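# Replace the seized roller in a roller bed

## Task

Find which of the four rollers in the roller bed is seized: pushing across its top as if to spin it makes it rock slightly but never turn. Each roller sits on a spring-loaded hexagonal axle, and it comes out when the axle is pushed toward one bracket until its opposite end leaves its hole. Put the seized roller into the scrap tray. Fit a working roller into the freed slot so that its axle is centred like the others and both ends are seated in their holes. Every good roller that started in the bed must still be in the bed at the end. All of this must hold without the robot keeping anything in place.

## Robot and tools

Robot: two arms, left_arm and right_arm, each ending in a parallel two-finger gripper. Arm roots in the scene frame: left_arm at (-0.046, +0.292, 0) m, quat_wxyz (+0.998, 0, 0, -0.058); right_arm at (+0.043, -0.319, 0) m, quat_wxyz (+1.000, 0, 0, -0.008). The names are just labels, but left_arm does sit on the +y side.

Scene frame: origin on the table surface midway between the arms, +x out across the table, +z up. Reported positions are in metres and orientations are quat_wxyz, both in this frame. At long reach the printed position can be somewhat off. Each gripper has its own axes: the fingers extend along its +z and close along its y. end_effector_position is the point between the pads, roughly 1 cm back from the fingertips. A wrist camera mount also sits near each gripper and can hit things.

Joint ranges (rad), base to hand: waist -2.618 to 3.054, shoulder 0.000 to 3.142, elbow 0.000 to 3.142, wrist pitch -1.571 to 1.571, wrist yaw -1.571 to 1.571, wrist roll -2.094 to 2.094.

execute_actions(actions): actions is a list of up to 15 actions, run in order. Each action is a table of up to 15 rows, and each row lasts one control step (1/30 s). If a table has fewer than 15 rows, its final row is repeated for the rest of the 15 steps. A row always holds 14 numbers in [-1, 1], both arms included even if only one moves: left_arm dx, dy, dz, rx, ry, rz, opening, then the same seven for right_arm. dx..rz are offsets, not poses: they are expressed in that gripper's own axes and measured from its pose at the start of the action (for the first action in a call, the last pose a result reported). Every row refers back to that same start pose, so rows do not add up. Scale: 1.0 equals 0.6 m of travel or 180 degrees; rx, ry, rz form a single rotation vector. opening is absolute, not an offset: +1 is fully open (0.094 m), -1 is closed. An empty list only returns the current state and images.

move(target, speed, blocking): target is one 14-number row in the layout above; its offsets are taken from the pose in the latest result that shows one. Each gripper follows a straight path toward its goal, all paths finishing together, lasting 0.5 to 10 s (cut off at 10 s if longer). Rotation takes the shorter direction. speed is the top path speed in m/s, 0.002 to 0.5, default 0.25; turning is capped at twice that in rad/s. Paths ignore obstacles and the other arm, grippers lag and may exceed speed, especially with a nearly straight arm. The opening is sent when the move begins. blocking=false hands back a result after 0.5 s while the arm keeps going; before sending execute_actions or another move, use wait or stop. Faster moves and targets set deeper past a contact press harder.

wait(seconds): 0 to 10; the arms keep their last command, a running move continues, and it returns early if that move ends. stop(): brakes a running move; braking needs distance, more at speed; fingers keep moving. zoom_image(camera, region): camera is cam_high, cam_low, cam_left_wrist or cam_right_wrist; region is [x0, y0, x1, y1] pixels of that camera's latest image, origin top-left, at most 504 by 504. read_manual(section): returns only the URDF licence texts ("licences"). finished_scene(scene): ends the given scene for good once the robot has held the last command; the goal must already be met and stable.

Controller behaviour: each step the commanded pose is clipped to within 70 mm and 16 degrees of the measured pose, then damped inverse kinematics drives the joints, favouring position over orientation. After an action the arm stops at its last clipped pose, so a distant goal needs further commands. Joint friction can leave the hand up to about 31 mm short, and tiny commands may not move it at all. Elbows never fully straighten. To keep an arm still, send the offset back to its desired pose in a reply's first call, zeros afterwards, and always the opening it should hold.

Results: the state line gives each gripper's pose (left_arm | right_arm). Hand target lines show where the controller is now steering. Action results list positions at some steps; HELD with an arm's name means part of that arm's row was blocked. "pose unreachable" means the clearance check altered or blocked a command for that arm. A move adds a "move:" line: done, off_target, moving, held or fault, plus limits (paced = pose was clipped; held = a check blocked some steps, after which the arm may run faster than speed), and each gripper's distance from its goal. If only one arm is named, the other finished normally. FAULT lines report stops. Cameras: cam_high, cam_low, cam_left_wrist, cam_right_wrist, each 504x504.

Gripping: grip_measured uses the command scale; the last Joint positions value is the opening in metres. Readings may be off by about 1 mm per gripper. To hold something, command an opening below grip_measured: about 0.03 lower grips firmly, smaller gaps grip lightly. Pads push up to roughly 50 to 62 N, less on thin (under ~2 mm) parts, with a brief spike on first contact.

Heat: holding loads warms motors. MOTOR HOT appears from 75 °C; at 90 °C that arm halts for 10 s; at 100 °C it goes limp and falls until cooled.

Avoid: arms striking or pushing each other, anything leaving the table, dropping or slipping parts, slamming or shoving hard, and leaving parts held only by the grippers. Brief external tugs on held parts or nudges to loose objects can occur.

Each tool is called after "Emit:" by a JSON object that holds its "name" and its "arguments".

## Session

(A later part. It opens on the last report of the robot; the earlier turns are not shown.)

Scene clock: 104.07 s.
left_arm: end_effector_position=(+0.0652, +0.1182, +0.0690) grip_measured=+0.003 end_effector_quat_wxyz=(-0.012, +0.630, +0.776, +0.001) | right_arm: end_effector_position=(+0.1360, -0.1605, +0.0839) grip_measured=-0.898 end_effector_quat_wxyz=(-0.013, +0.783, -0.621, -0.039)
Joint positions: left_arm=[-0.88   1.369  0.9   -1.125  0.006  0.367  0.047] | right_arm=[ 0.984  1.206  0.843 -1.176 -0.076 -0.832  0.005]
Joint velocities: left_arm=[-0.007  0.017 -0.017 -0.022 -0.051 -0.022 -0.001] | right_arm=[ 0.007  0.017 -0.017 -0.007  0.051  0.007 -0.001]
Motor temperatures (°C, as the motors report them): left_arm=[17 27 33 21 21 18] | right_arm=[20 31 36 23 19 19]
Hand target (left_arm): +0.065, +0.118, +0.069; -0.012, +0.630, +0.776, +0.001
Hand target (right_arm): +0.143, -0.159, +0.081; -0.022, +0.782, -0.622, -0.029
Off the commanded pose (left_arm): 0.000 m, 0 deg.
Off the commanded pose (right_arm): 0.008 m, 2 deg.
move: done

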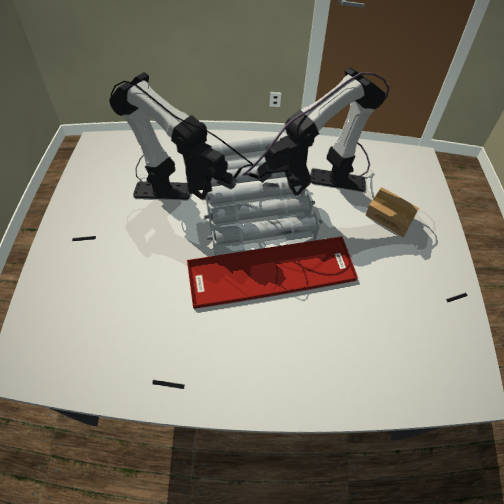

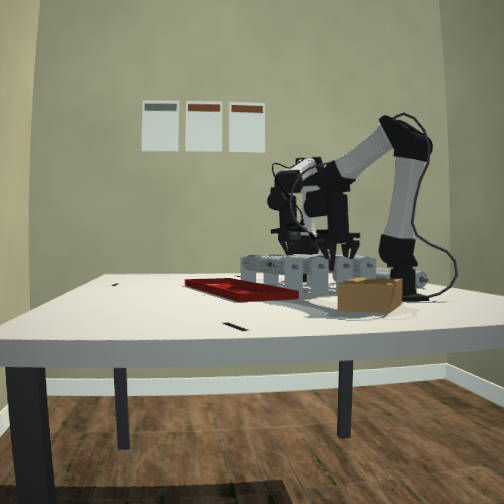

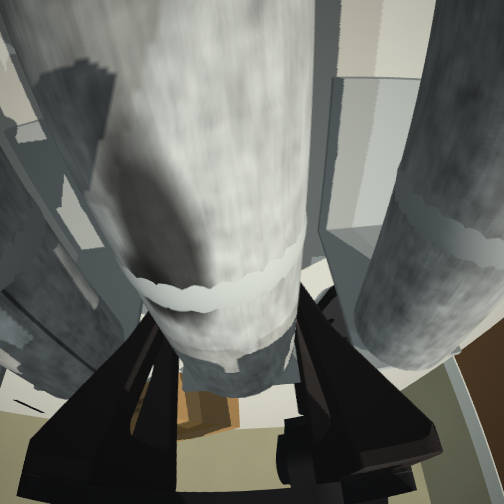

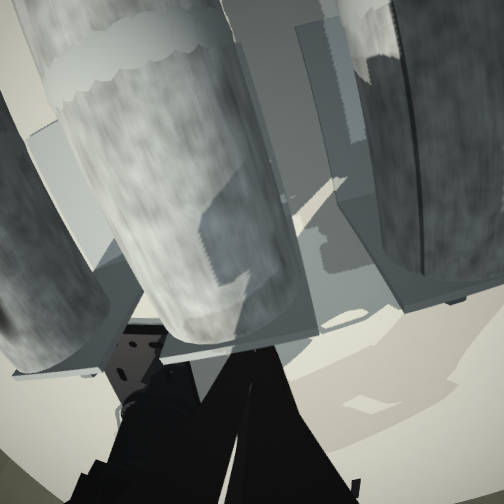

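Emit:
{"name": "move", "arguments": {"target": [0,0,0,0,0,0,-0.1,0,0.015,0.04,0,0,0,-0.3], "speed": 0.04}}

Emit:
{"name": "move", "arguments": {"target": [0,0,0,0,0,0,-0.1,0,0,0,0,0,0,-0.9]}}

Emit:
{"name": "move", "arguments": {"target": [0,0,0,0,0,0,-0.1,0.12,0,0,0,0.03,0,-0.9], "speed": 0.05}}

Emit:
{"name": "move", "arguments": {"target": [0,0,-0.09,0,0.055,0,-0.1,0.09,0,0,0,0.05,0,-0.9], "speed": 0.04}}

Scene clock: 109.00 s.
left_arm: end_effector_position=(+0.0652, +0.1182, +0.0690) grip_measured=+0.003 end_effector_quat_wxyz=(-0.012, +0.630, +0.776, +0.001) | right_arm: end_effector_position=(+0.1283, -0.1690, +0.0654) grip_measured=-0.302 end_effector_quat_wxyz=(+0.003, +0.780, -0.625, -0.028)
Joint positions: left_arm=[-0.88   1.369  0.9   -1.125  0.006  0.367  0.047] | right_arm=[ 1.014  1.206  0.77  -1.136 -0.056 -0.793  0.033]
Joint velocities: left_arm=[-0.012 -0.002  0.002 -0.051 -0.037  0.007  0.001] | right_arm=[-0.022  0.012  0.002 -0.007  0.022 -0.007  0.   ]
Motor temperatures (°C, as the motors report them): left_arm=[17 27 33 21 21 18] | right_arm=[20 30 36 23 19 19]
Hand target (left_arm): +0.065, +0.118, +0.069; -0.012, +0.630, +0.776, +0.001
Hand target (right_arm): +0.126, -0.162, +0.061; -0.012, +0.783, -0.621, -0.039
Off the commanded pose (left_arm): 0.000 m, 0 deg.
Off the commanded pose (right_arm): 0.010 m, 2 deg.
move: done

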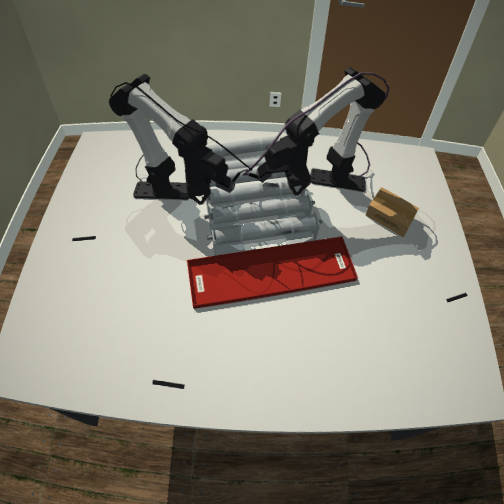

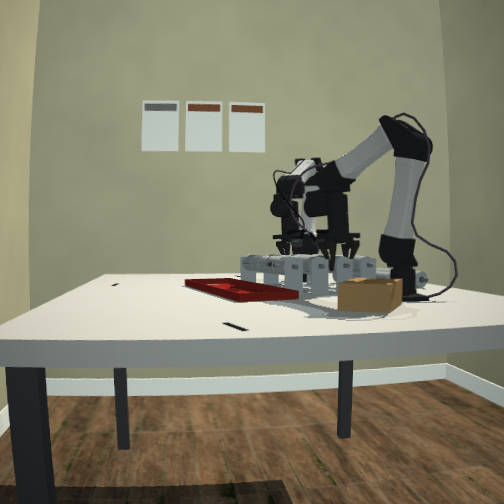

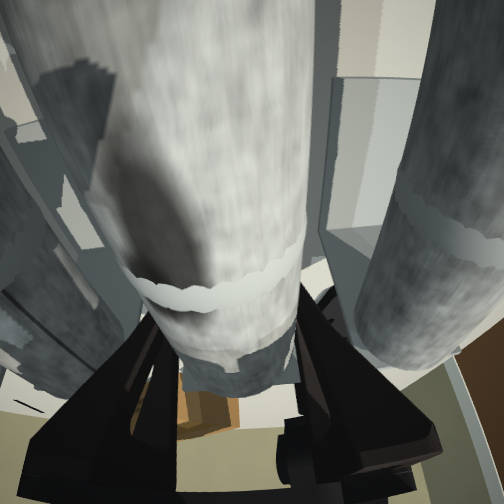

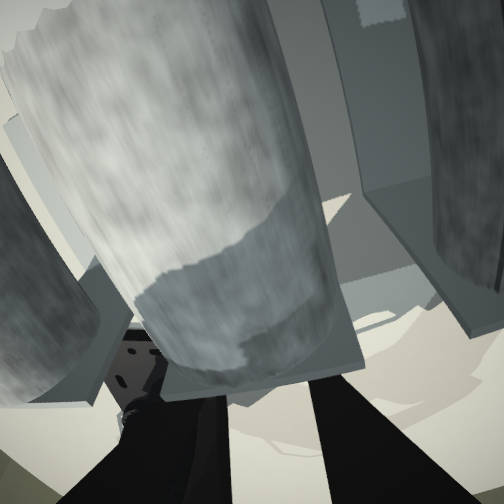

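Scene clock: 109.50 s.
left_arm: end_effector_position=(+0.0651, +0.1182, +0.0690) grip_measured=+0.003 end_effector_quat_wxyz=(-0.012, +0.630, +0.777, +0.001) | right_arm: end_effector_position=(+0.1335, -0.1678, +0.0652) grip_measured=-0.782 end_effector_quat_wxyz=(-0.005, +0.779, -0.626, -0.019)
Joint positions: left_arm=[-0.88   1.369  0.9   -1.125  0.006  0.366  0.047] | right_arm=[ 1.011  1.206  0.77  -1.121 -0.037 -0.793  0.01 ]
Joint velocities: left_arm=[ 0.002 -0.007 -0.007 -0.066  0.051  0.022 -0.   ] | right_arm=[-0.017 -0.017 -0.017  0.037  0.11  -0.051 -0.   ]
Motor temperatures (°C, as the motors report them): left_arm=[17 27 33 21 21 18] | right_arm=[20 30 36 23 19 19]
Hand target (left_arm): +0.065, +0.118, +0.069; -0.012, +0.630, +0.776, +0.001
Hand target (right_arm): +0.128, -0.169, +0.065; +0.004, +0.780, -0.625, -0.028
Off the commanded pose (left_arm): 0.000 m, 0 deg.
Off the commanded pose (right_arm): 0.005 m, 1 deg.
move: done

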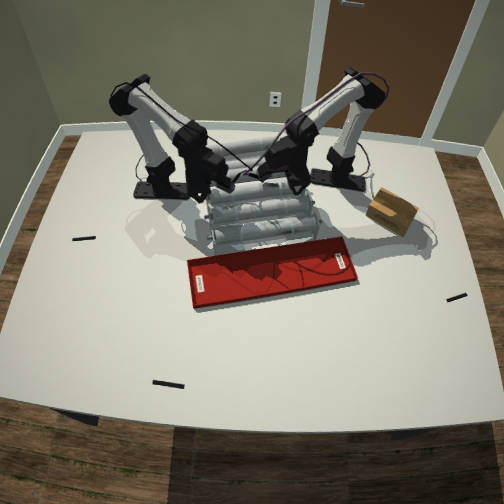

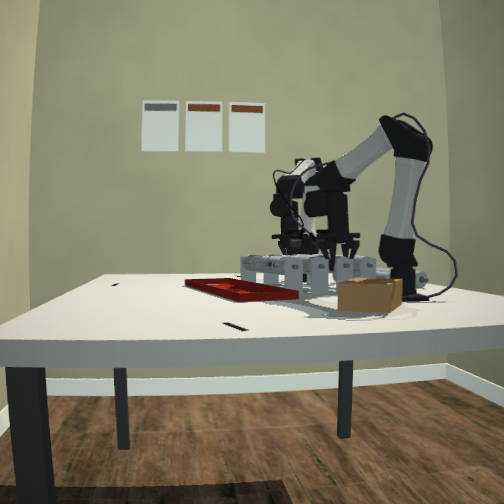

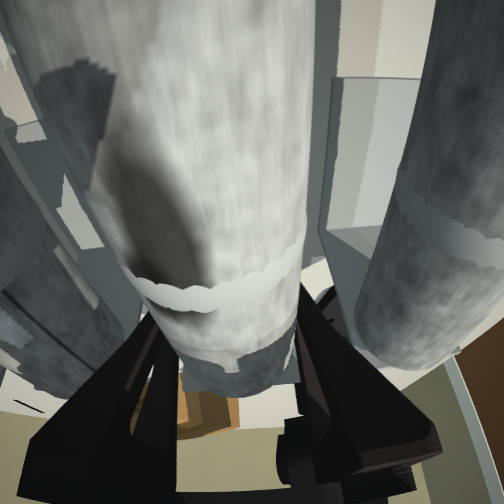

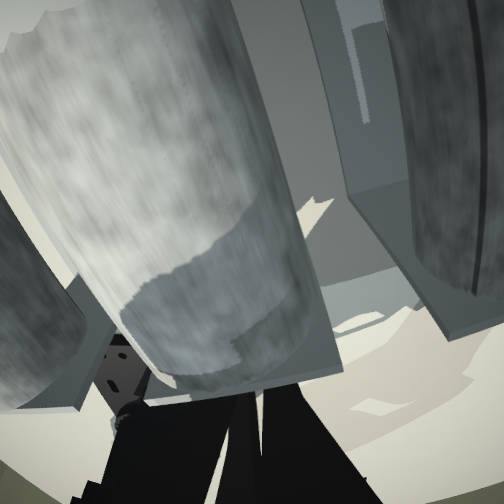

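Scene clock: 111.30 s.
left_arm: end_effector_position=(+0.0660, +0.1149, +0.0690) grip_measured=+0.003 end_effector_quat_wxyz=(-0.007, +0.630, +0.777, -0.004) | right_arm: end_effector_position=(+0.1402, -0.1913, +0.0656) grip_measured=-0.782 end_effector_quat_wxyz=(-0.022, +0.784, -0.617, -0.065)
Joint positions: left_arm=[-0.88   1.369  0.9   -1.112  0.012  0.366  0.047] | right_arm=[ 0.791  1.115  0.713 -1.141 -0.135 -1.031  0.01 ]
Joint velocities: left_arm=[ 0.002 -0.007 -0.007  0.007 -0.066  0.007 -0.   ] | right_arm=[-0.007 -0.012 -0.012  0.007  0.007  0.022 -0.001]
Motor temperatures (°C, as the motors report them): left_arm=[17 27 33 21 21 18] | right_arm=[20 30 36 23 20 19]
Hand target (left_arm): +0.065, +0.118, +0.069; -0.012, +0.630, +0.776, +0.001
Hand target (right_arm): +0.147, -0.231, +0.063; +0.023, +0.781, -0.624, +0.013
Off the commanded pose (left_arm): 0.003 m, 1 deg.
Off the commanded pose (right_arm): 0.048 m, 11 deg.
move: off_target (right_arm)

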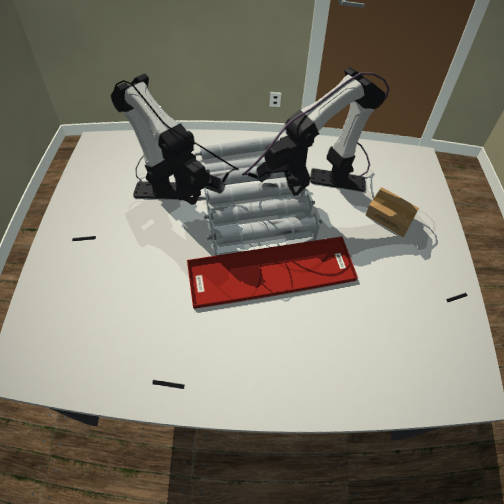

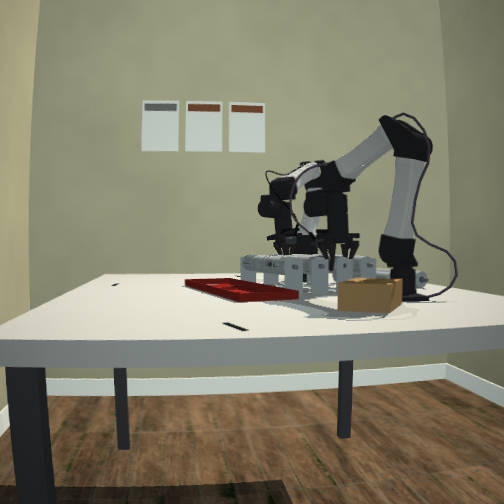

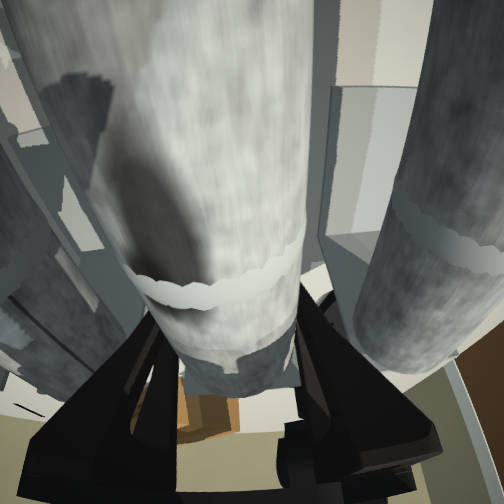

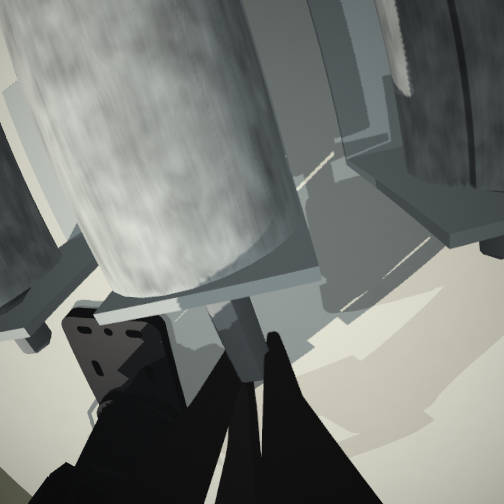

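Scene clock: 113.70 s.
left_arm: end_effector_position=(+0.0649, +0.1143, +0.1131) grip_measured=+0.003 end_effector_quat_wxyz=(-0.078, +0.625, +0.775, +0.039) | right_arm: end_effector_position=(+0.1404, -0.1892, +0.0599) grip_measured=-0.783 end_effector_quat_wxyz=(-0.037, +0.791, -0.602, -0.100)
Joint positions: left_arm=[-0.911  1.499  1.173 -1.418 -0.019  0.327  0.047] | right_arm=[ 0.719  1.115  0.681 -1.106 -0.211 -1.134  0.01 ]
Joint velocities: left_arm=[-0.012  0.002  0.007  0.037  0.037 -0.051 -0.001] | right_arm=[ 0.002  0.012  0.002  0.022 -0.066  0.066 -0.   ]
Motor temperatures (°C, as the motors report them): left_arm=[17 27 33 21 21 18] | right_arm=[20 30 36 22 20 19]
Hand target (left_arm): +0.067, +0.114, +0.122; -0.074, +0.628, +0.774, +0.049
Hand target (right_arm): +0.149, -0.234, +0.059; +0.024, +0.788, -0.615, -0.010
Off the commanded pose (left_arm): 0.010 m, 1 deg.
Off the commanded pose (right_arm): 0.056 m, 13 deg.
move: off_target (right_arm)

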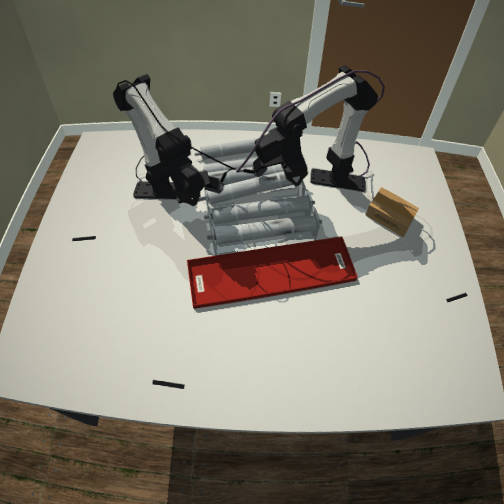

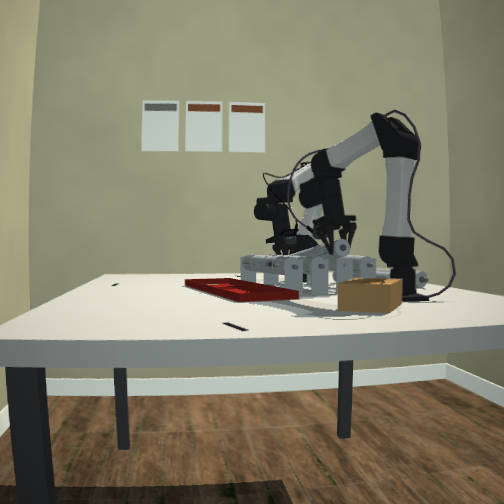

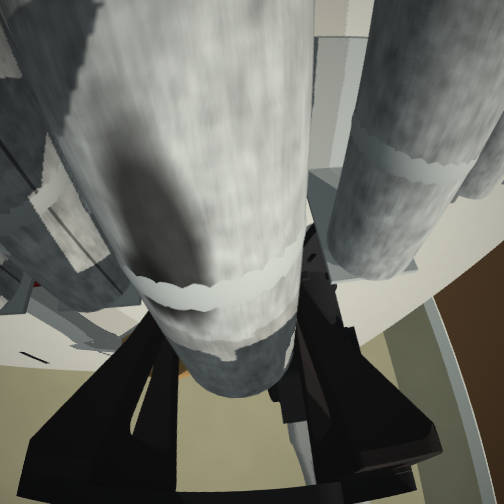

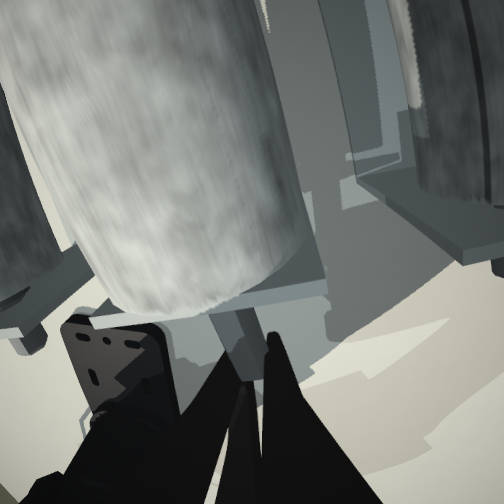

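Emit:
{"name": "move", "arguments": {"target": [0,0,0,0,0,0,-0.1,0,0,0,0,0,0,0.5]}}

Emit:
{"name": "move", "arguments": {"target": [0.07,0,-0.02,0,0,0,-0.1,0.06,0,-0.05,0,0,0,0.5], "speed": 0.06}}

Emit:
{"name": "move", "arguments": {"target": [0,0,-0.1,0,-0.06,0,-0.1,0,0,0,0,0,0,0.5], "speed": 0.08}}

Emit:
{"name": "move", "arguments": {"target": [-0.07,0.46,0,0,0,0,-0.1,0,0,0,0,0,0,0.5], "speed": 0.12}}

Scene clock: 118.17 s.
left_arm: end_effector_position=(+0.0645, +0.1155, +0.1131) grip_measured=+0.003 end_effector_quat_wxyz=(-0.080, +0.625, +0.775, +0.040) | right_arm: end_effector_position=(+0.1400, -0.1884, +0.0601) grip_measured=+0.498 end_effector_quat_wxyz=(-0.039, +0.791, -0.601, -0.102)
Joint positions: left_arm=[-0.911  1.5    1.173 -1.423 -0.021  0.326  0.047] | right_arm=[ 0.72   1.116  0.681 -1.104 -0.216 -1.135  0.07 ]
Joint velocities: left_arm=[-0.017  0.002  0.012  0.037 -0.051 -0.022  0.001] | right_arm=[ 0.017 -0.002  0.002  0.007  0.007  0.007 -0.001]
Motor temperatures (°C, as the motors report them): left_arm=[17 27 34 20 21 18] | right_arm=[20 29 36 22 21 19]
Hand target (left_arm): +0.065, +0.114, +0.113; -0.078, +0.625, +0.776, +0.039
Hand target (right_arm): +0.140, -0.189, +0.060; -0.037, +0.791, -0.602, -0.100
Off the commanded pose (left_arm): 0.001 m, 0 deg.
Off the commanded pose (right_arm): 0.001 m, 0 deg.
move: done

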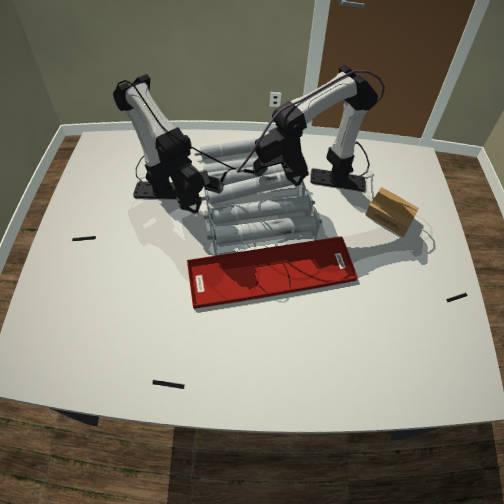

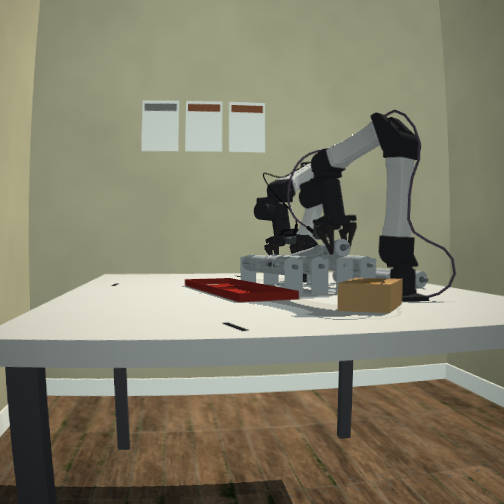

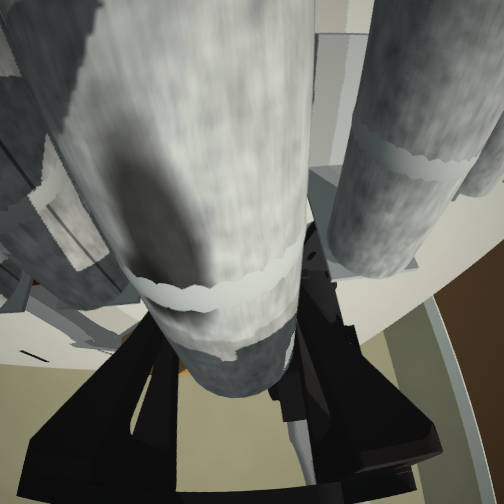

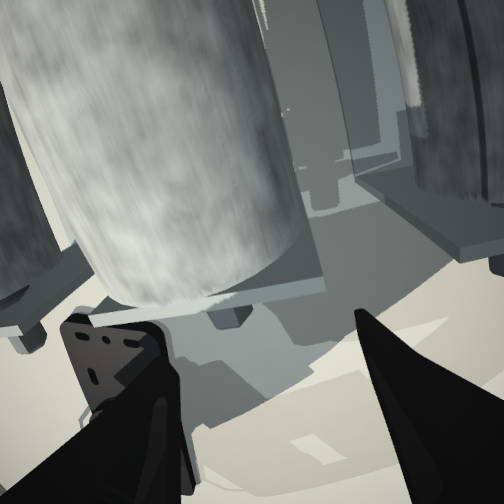

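Scene clock: 119.47 s.
left_arm: end_effector_position=(+0.0598, +0.1433, +0.1285) grip_measured=+0.003 end_effector_quat_wxyz=(-0.074, +0.623, +0.778, +0.037) | right_arm: end_effector_position=(+0.1526, -0.2262, +0.0759) grip_measured=+0.498 end_effector_quat_wxyz=(-0.035, +0.791, -0.602, -0.104)
Joint positions: left_arm=[-0.86   1.383  1.136 -1.487 -0.026  0.371  0.047] | right_arm=[ 0.46   1.087  0.729 -1.247 -0.216 -1.4    0.07 ]
Joint velocities: left_arm=[ 0.007  0.002 -0.002 -0.037  0.051 -0.037  0.   ] | right_arm=[ 0.002  0.012 -0.012 -0.022 -0.022 -0.007  0.001]
Motor temperatures (°C, as the motors report them): left_arm=[17 27 34 20 21 18] | right_arm=[20 29 36 22 21 19]
Hand target (left_arm): +0.057, +0.153, +0.133; -0.080, +0.625, +0.776, +0.041
Hand target (right_arm): +0.154, -0.226, +0.082; -0.041, +0.791, -0.601, -0.101
Off the commanded pose (left_arm): 0.012 m, 1 deg.
Off the commanded pose (right_arm): 0.006 m, 1 deg.
move: off_target (left_arm)

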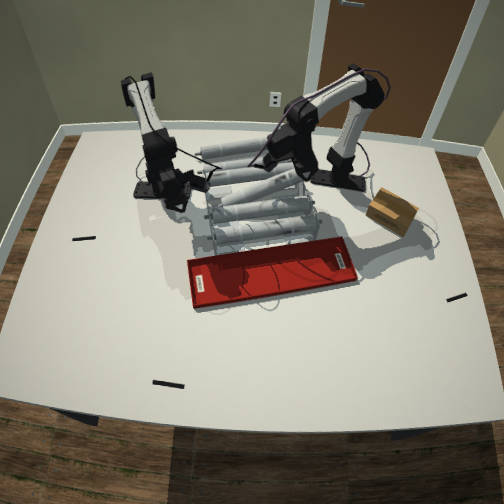

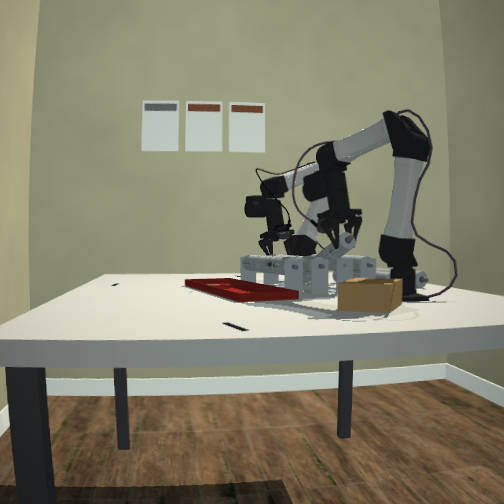

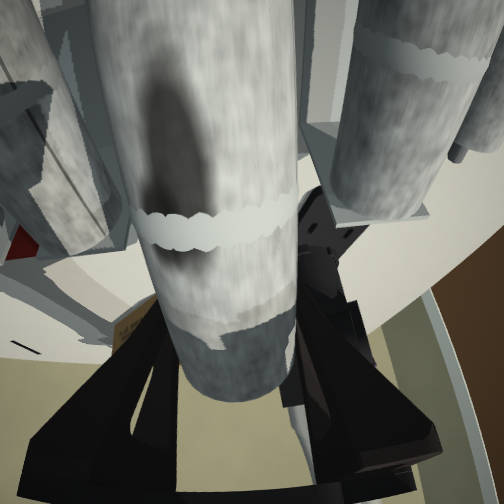

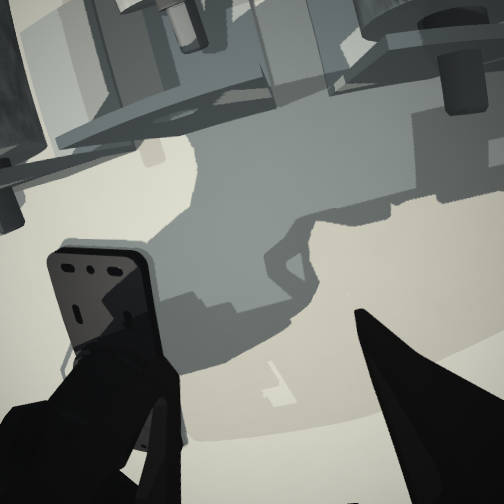

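Scene clock: 120.97 s.
left_arm: end_effector_position=(+0.0635, +0.1377, +0.1741) grip_measured=+0.003 end_effector_quat_wxyz=(-0.007, +0.623, +0.782, -0.006) | right_arm: end_effector_position=(+0.1525, -0.2262, +0.0759) grip_measured=+0.498 end_effector_quat_wxyz=(-0.034, +0.791, -0.602, -0.104)
Joint positions: left_arm=[-0.823  1.286  1.258 -1.553  0.015  0.406  0.047] | right_arm=[ 0.46   1.087  0.729 -1.248 -0.216 -1.4    0.07 ]
Joint velocities: left_arm=[-0.012  0.002  0.012 -0.007  0.051  0.051 -0.   ] | right_arm=[ 0.017 -0.017 -0.007  0.037  0.007  0.095  0.   ]
Motor temperatures (°C, as the motors report them): left_arm=[17 28 34 20 21 18] | right_arm=[20 29 36 22 21 19]
Hand target (left_arm): +0.064, +0.134, +0.188; +0.019, +0.624, +0.781, -0.025
Hand target (right_arm): +0.153, -0.226, +0.076; -0.034, +0.791, -0.602, -0.104
Off the commanded pose (left_arm): 0.014 m, 2 deg.
Off the commanded pose (right_arm): 0.000 m, 0 deg.
joint sent to its limit (left arm) — the command would take joint 4 (wrist pitch) past its lower limit, so that joint was sent only as far as its limit.
move: off_target (left_arm)

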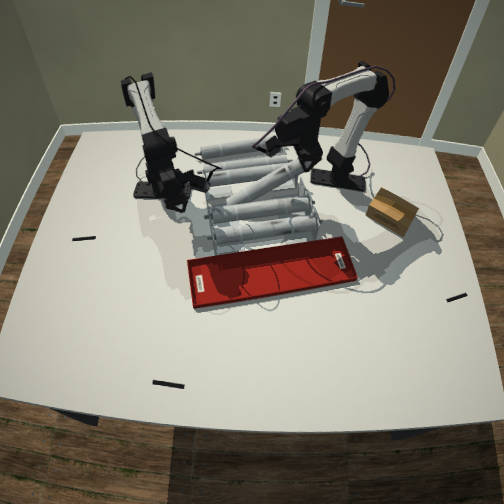

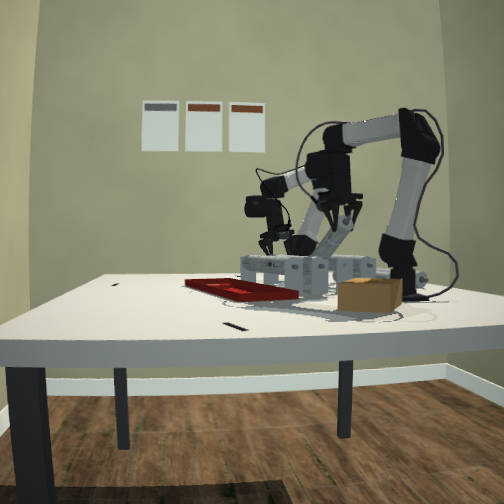

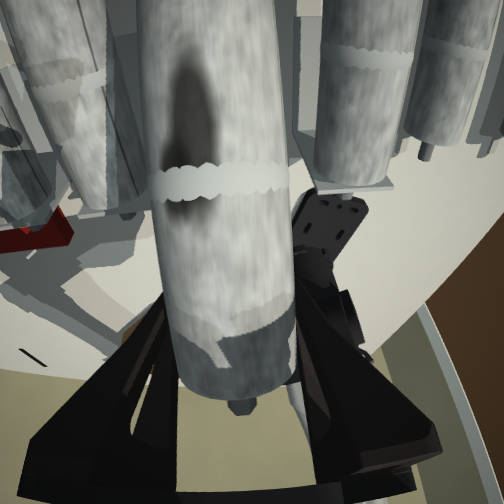

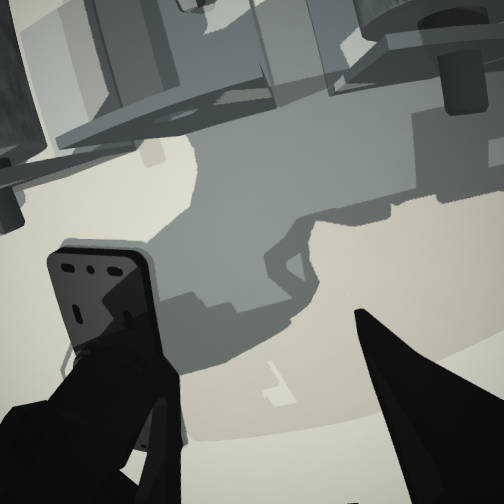

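Scene clock: 123.80 s.
left_arm: end_effector_position=(+0.3409, +0.1589, +0.1603) grip_measured=+0.005 end_effector_quat_wxyz=(+0.025, +0.630, +0.776, +0.003) | right_arm: end_effector_position=(+0.1525, -0.2262, +0.0759) grip_measured=+0.498 end_effector_quat_wxyz=(-0.034, +0.791, -0.602, -0.104)
Joint positions: left_arm=[-0.211  2.103  2.124 -1.543  0.011  1.035  0.047] | right_arm=[ 0.46   1.087  0.729 -1.248 -0.216 -1.4    0.07 ]
Joint velocities: left_arm=[-0.007 -0.012 -0.002 -0.007  0.037  0.007  0.001] | right_arm=[ 0.002 -0.002 -0.012  0.037  0.007 -0.007 -0.001]
Motor temperatures (°C, as the motors report them): left_arm=[17 28 35 20 21 18] | right_arm=[20 29 36 22 21 19]
Hand target (left_arm): +0.344, +0.162, +0.167; +0.029, +0.623, +0.781, +0.013
Hand target (right_arm): +0.153, -0.226, +0.076; -0.034, +0.791, -0.602, -0.104
Off the commanded pose (left_arm): 0.009 m, 4 deg.
Off the commanded pose (right_arm): 0.000 m, 0 deg.
joint sent to its limit (left arm) — the command would take joint 4 (wrist pitch) past its lower limit, so that joint was sent only as far as its limit.
move: off_target (left_arm); limits=paced

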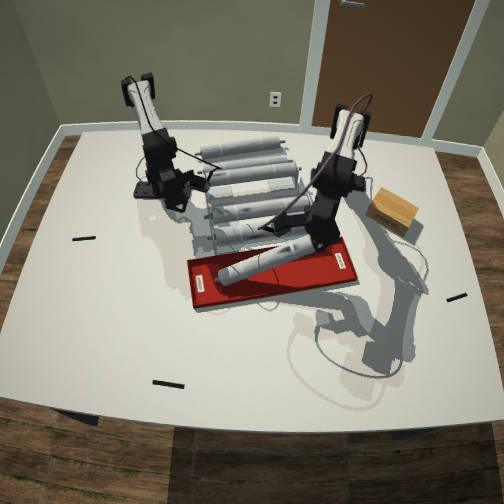

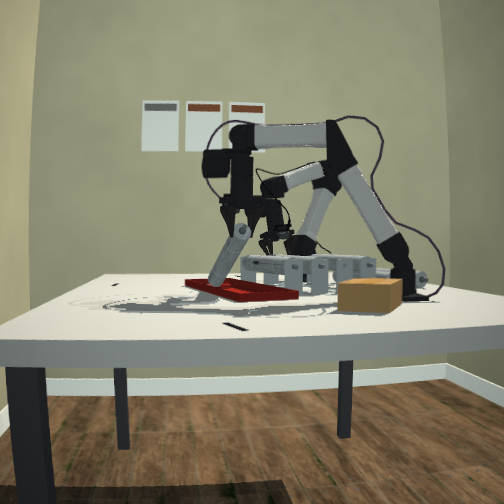

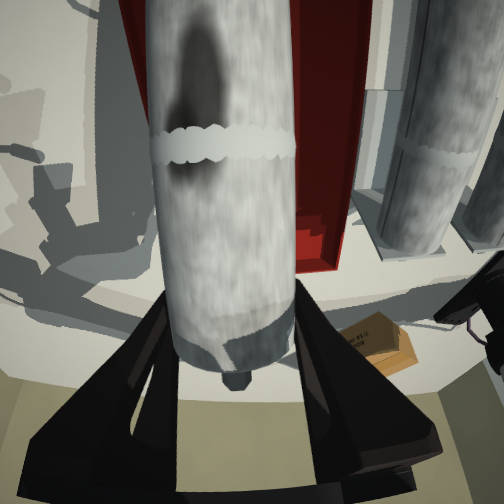

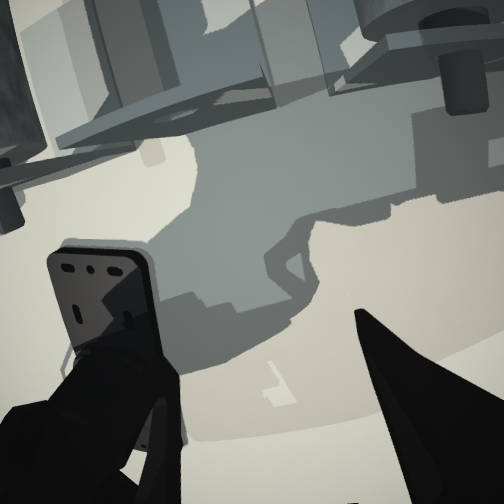

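Emit:
{"name": "move", "arguments": {"target": [0.05,0,0.2,0,0,0,-0.1,0,0,0,0,0,0,0.5], "speed": 0.08}}

Emit:
{"name": "move", "arguments": {"target": [0,0,0,0,0,0,0.5,0,0,0,0,0,0,0.5]}}

Emit:
{"name": "move", "arguments": {"target": [0,0,-0.19,0,0,0,0.5,0,0,0,0,0,0,0.5]}}

Emit:
{"name": "move", "arguments": {"target": [-0.21,-0.72,0,0.01,0.012,0,0.5,0,0,0,0,0,0,0.5]}}

Scene clock: 129.53 s.
left_arm: end_effector_position=(+0.3342, +0.1794, +0.0366) grip_measured=+0.003 end_effector_quat_wxyz=(+0.018, +0.635, +0.772, -0.010) | right_arm: end_effector_position=(+0.1525, -0.2262, +0.0759) grip_measured=+0.498 end_effector_quat_wxyz=(-0.034, +0.791, -0.602, -0.104)
Joint positions: left_arm=[-0.158  2.07   1.578 -1.053  0.033  1.103  0.047] | right_arm=[ 0.46   1.087  0.729 -1.248 -0.216 -1.4    0.07 ]
Joint velocities: left_arm=[ 0.002 -0.012 -0.017 -0.022 -0.007 -0.066 -0.001] | right_arm=[-0.002  0.017 -0.007 -0.007  0.007 -0.095  0.   ]
Motor temperatures (°C, as the motors report them): left_arm=[17 31 35 20 21 18] | right_arm=[20 28 35 22 20 19]
Hand target (left_arm): +0.339, +0.187, +0.040; +0.024, +0.630, +0.777, +0.004
Hand target (right_arm): +0.153, -0.226, +0.076; -0.034, +0.791, -0.602, -0.104
Off the commanded pose (left_arm): 0.009 m, 2 deg.
Off the commanded pose (right_arm): 0.000 m, 0 deg.
move: done

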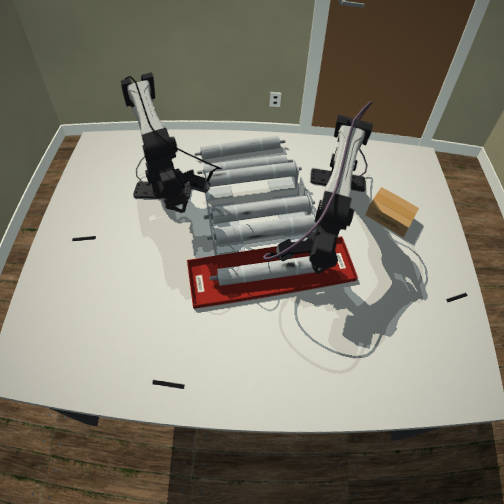

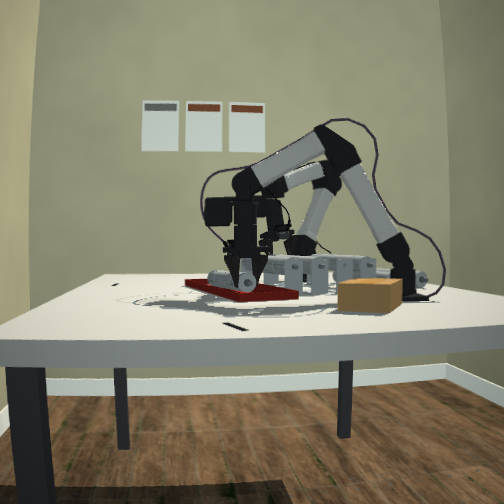

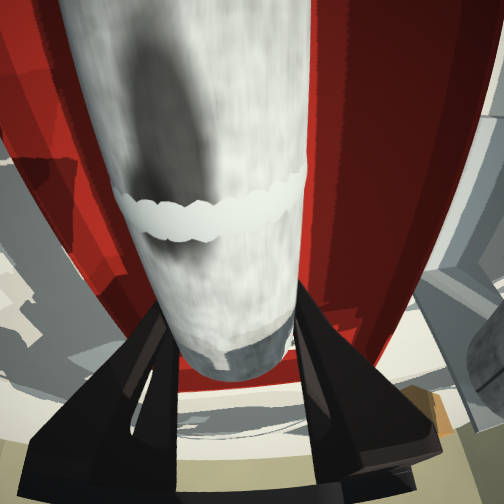

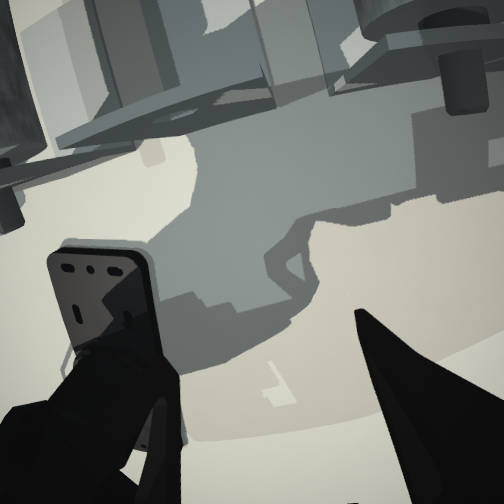

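Scene clock: 130.03 s.
left_arm: end_effector_position=(+0.3342, +0.1793, +0.0366) grip_measured=+0.499 end_effector_quat_wxyz=(+0.018, +0.636, +0.772, -0.010) | right_arm: end_effector_position=(+0.1525, -0.2262, +0.0759) grip_measured=+0.498 end_effector_quat_wxyz=(-0.034, +0.791, -0.602, -0.104)
Joint positions: left_arm=[-0.158  2.07   1.578 -1.053  0.033  1.103  0.07 ] | right_arm=[ 0.46   1.087  0.729 -1.248 -0.216 -1.4    0.07 ]
Joint velocities: left_arm=[-0.002  0.002 -0.022  0.037 -0.007 -0.022 -0.001] | right_arm=[-0.007 -0.002 -0.007 -0.007  0.051  0.051  0.   ]
Motor temperatures (°C, as the motors report them): left_arm=[17 31 35 20 21 18] | right_arm=[20 28 35 22 20 19]
Hand target (left_arm): +0.334, +0.179, +0.037; +0.018, +0.636, +0.772, -0.010
Hand target (right_arm): +0.153, -0.226, +0.076; -0.034, +0.791, -0.602, -0.104
Off the commanded pose (left_arm): 0.000 m, 0 deg.
Off the commanded pose (right_arm): 0.000 m, 0 deg.
move: done

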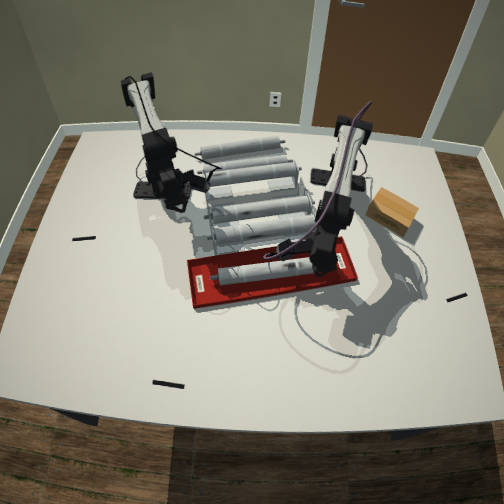

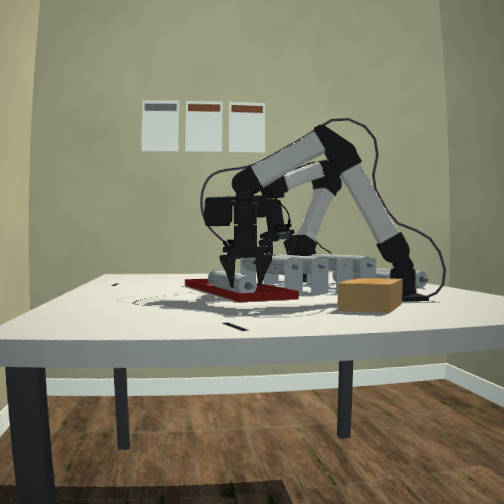

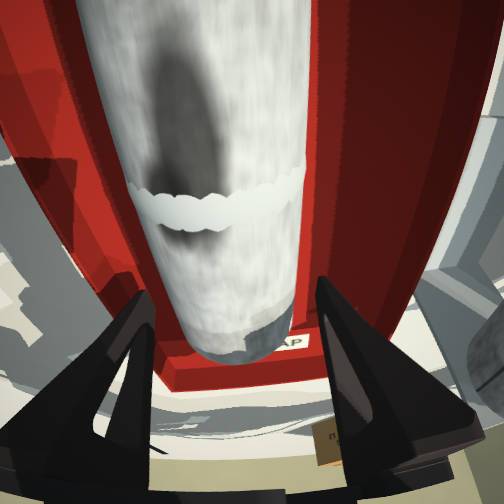

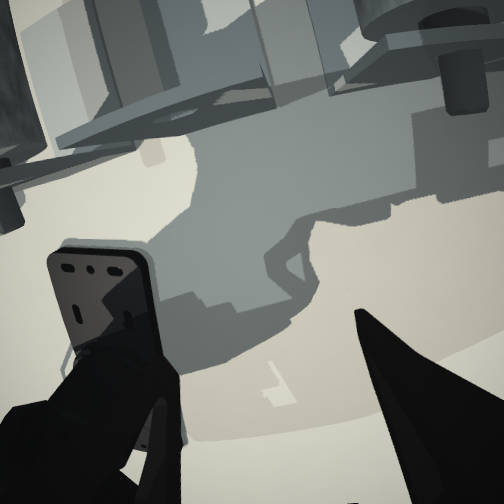

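Scene clock: 131.23 s.
left_arm: end_effector_position=(+0.3344, +0.1793, +0.1558) grip_measured=+0.499 end_effector_quat_wxyz=(+0.031, +0.636, +0.771, -0.005) | right_arm: end_effector_position=(+0.1525, -0.2262, +0.0759) grip_measured=+0.498 end_effector_quat_wxyz=(-0.034, +0.791, -0.602, -0.104)
Joint positions: left_arm=[-0.158  2.032  1.997 -1.484  0.033  1.103  0.07 ] | right_arm=[ 0.46   1.087  0.729 -1.248 -0.216 -1.4    0.07 ]
Joint velocities: left_arm=[ 0.002 -0.007  0.002  0.022 -0.007 -0.066  0.   ] | right_arm=[-0.002  0.012 -0.002 -0.051 -0.051  0.007  0.   ]
Motor temperatures (°C, as the motors report them): left_arm=[17 31 35 20 21 18] | right_arm=[20 28 35 22 20 19]
Hand target (left_arm): +0.334, +0.182, +0.151; +0.019, +0.636, +0.772, -0.010
Hand target (right_arm): +0.153, -0.226, +0.076; -0.034, +0.791, -0.602, -0.104
Off the commanded pose (left_arm): 0.007 m, 2 deg.
Off the commanded pose (right_arm): 0.000 m, 0 deg.
move: done

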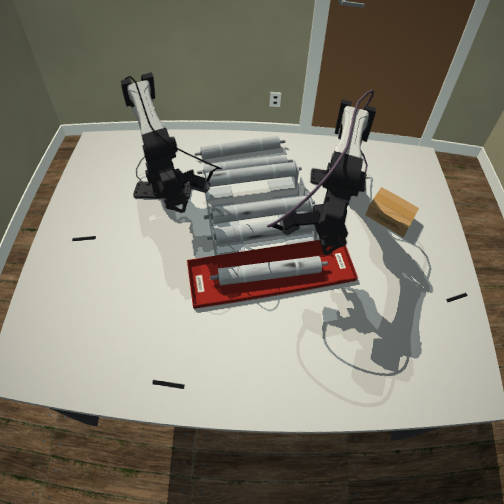

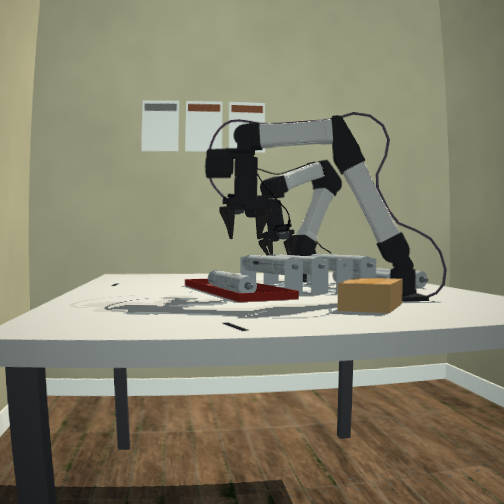

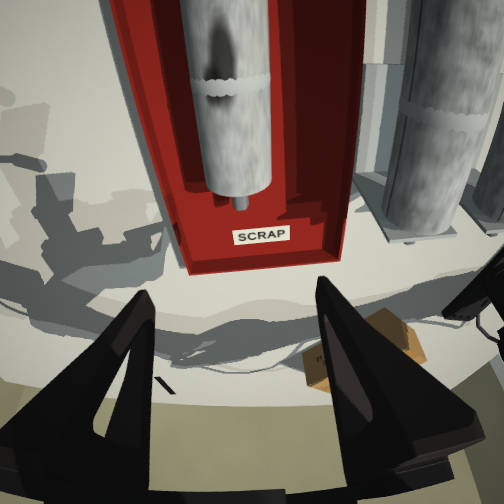

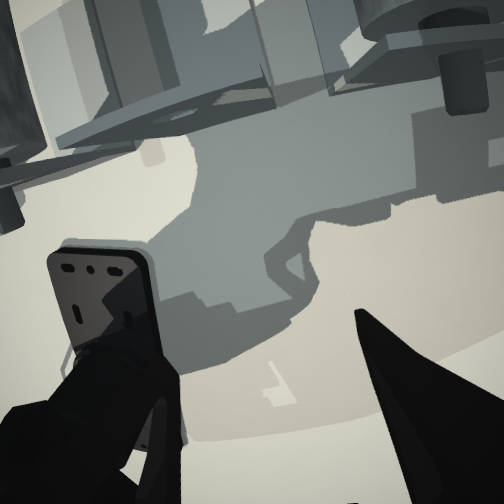

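Scene clock: 133.67 s.
left_arm: end_effector_position=(-0.0711, -0.0321, +0.1556) grip_measured=+0.499 end_effector_quat_wxyz=(+0.001, +0.640, +0.768, -0.027) | right_arm: end_effector_position=(+0.1525, -0.2262, +0.0759) grip_measured=+0.498 end_effector_quat_wxyz=(-0.034, +0.791, -0.602, -0.104)
Joint positions: left_arm=[-1.514  1.738  1.606 -1.395  0.031 -0.241  0.07 ] | right_arm=[ 0.46   1.087  0.729 -1.248 -0.216 -1.4    0.07 ]
Joint velocities: left_arm=[-0.017 -0.002  0.002 -0.007 -0.037  0.051 -0.001] | right_arm=[-0.032 -0.007 -0.002 -0.037  0.007 -0.007 -0.001]
Motor temperatures (°C, as the motors report them): left_arm=[17 32 35 20 21 18] | right_arm=[20 28 35 22 20 19]
Hand target (left_arm): -0.071, -0.032, +0.153; -0.003, +0.636, +0.771, -0.017
Hand target (right_arm): +0.153, -0.226, +0.076; -0.034, +0.791, -0.602, -0.104
Off the commanded pose (left_arm): 0.010 m, 3 deg.
Off the commanded pose (right_arm): 0.000 m, 0 deg.
move: off_target (left_arm)

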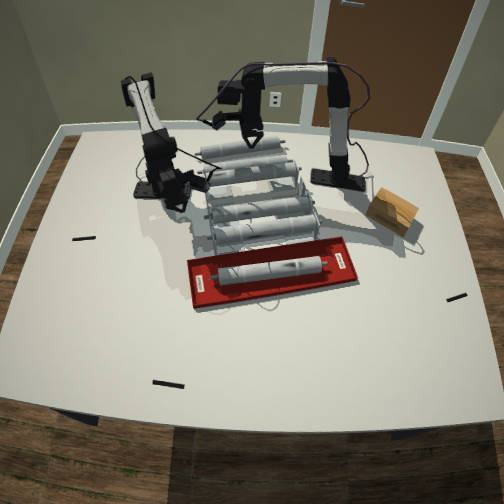

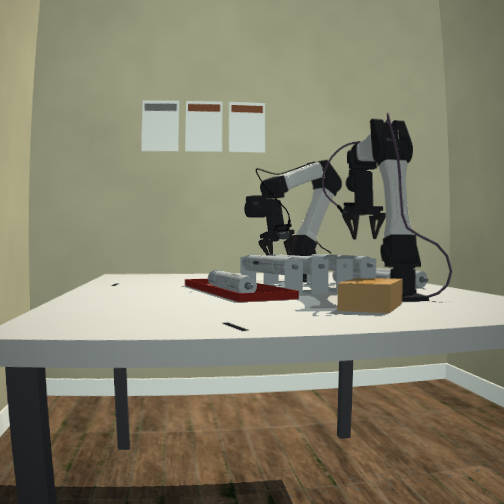

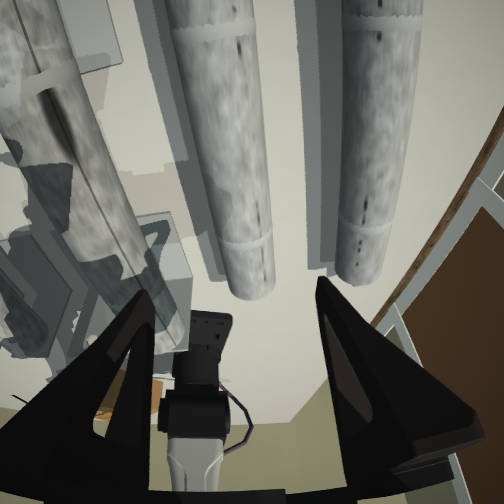

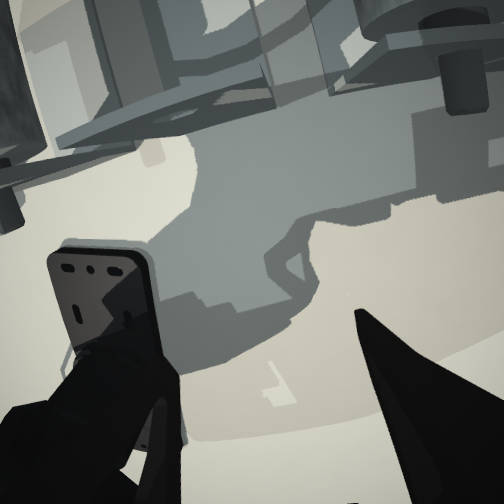

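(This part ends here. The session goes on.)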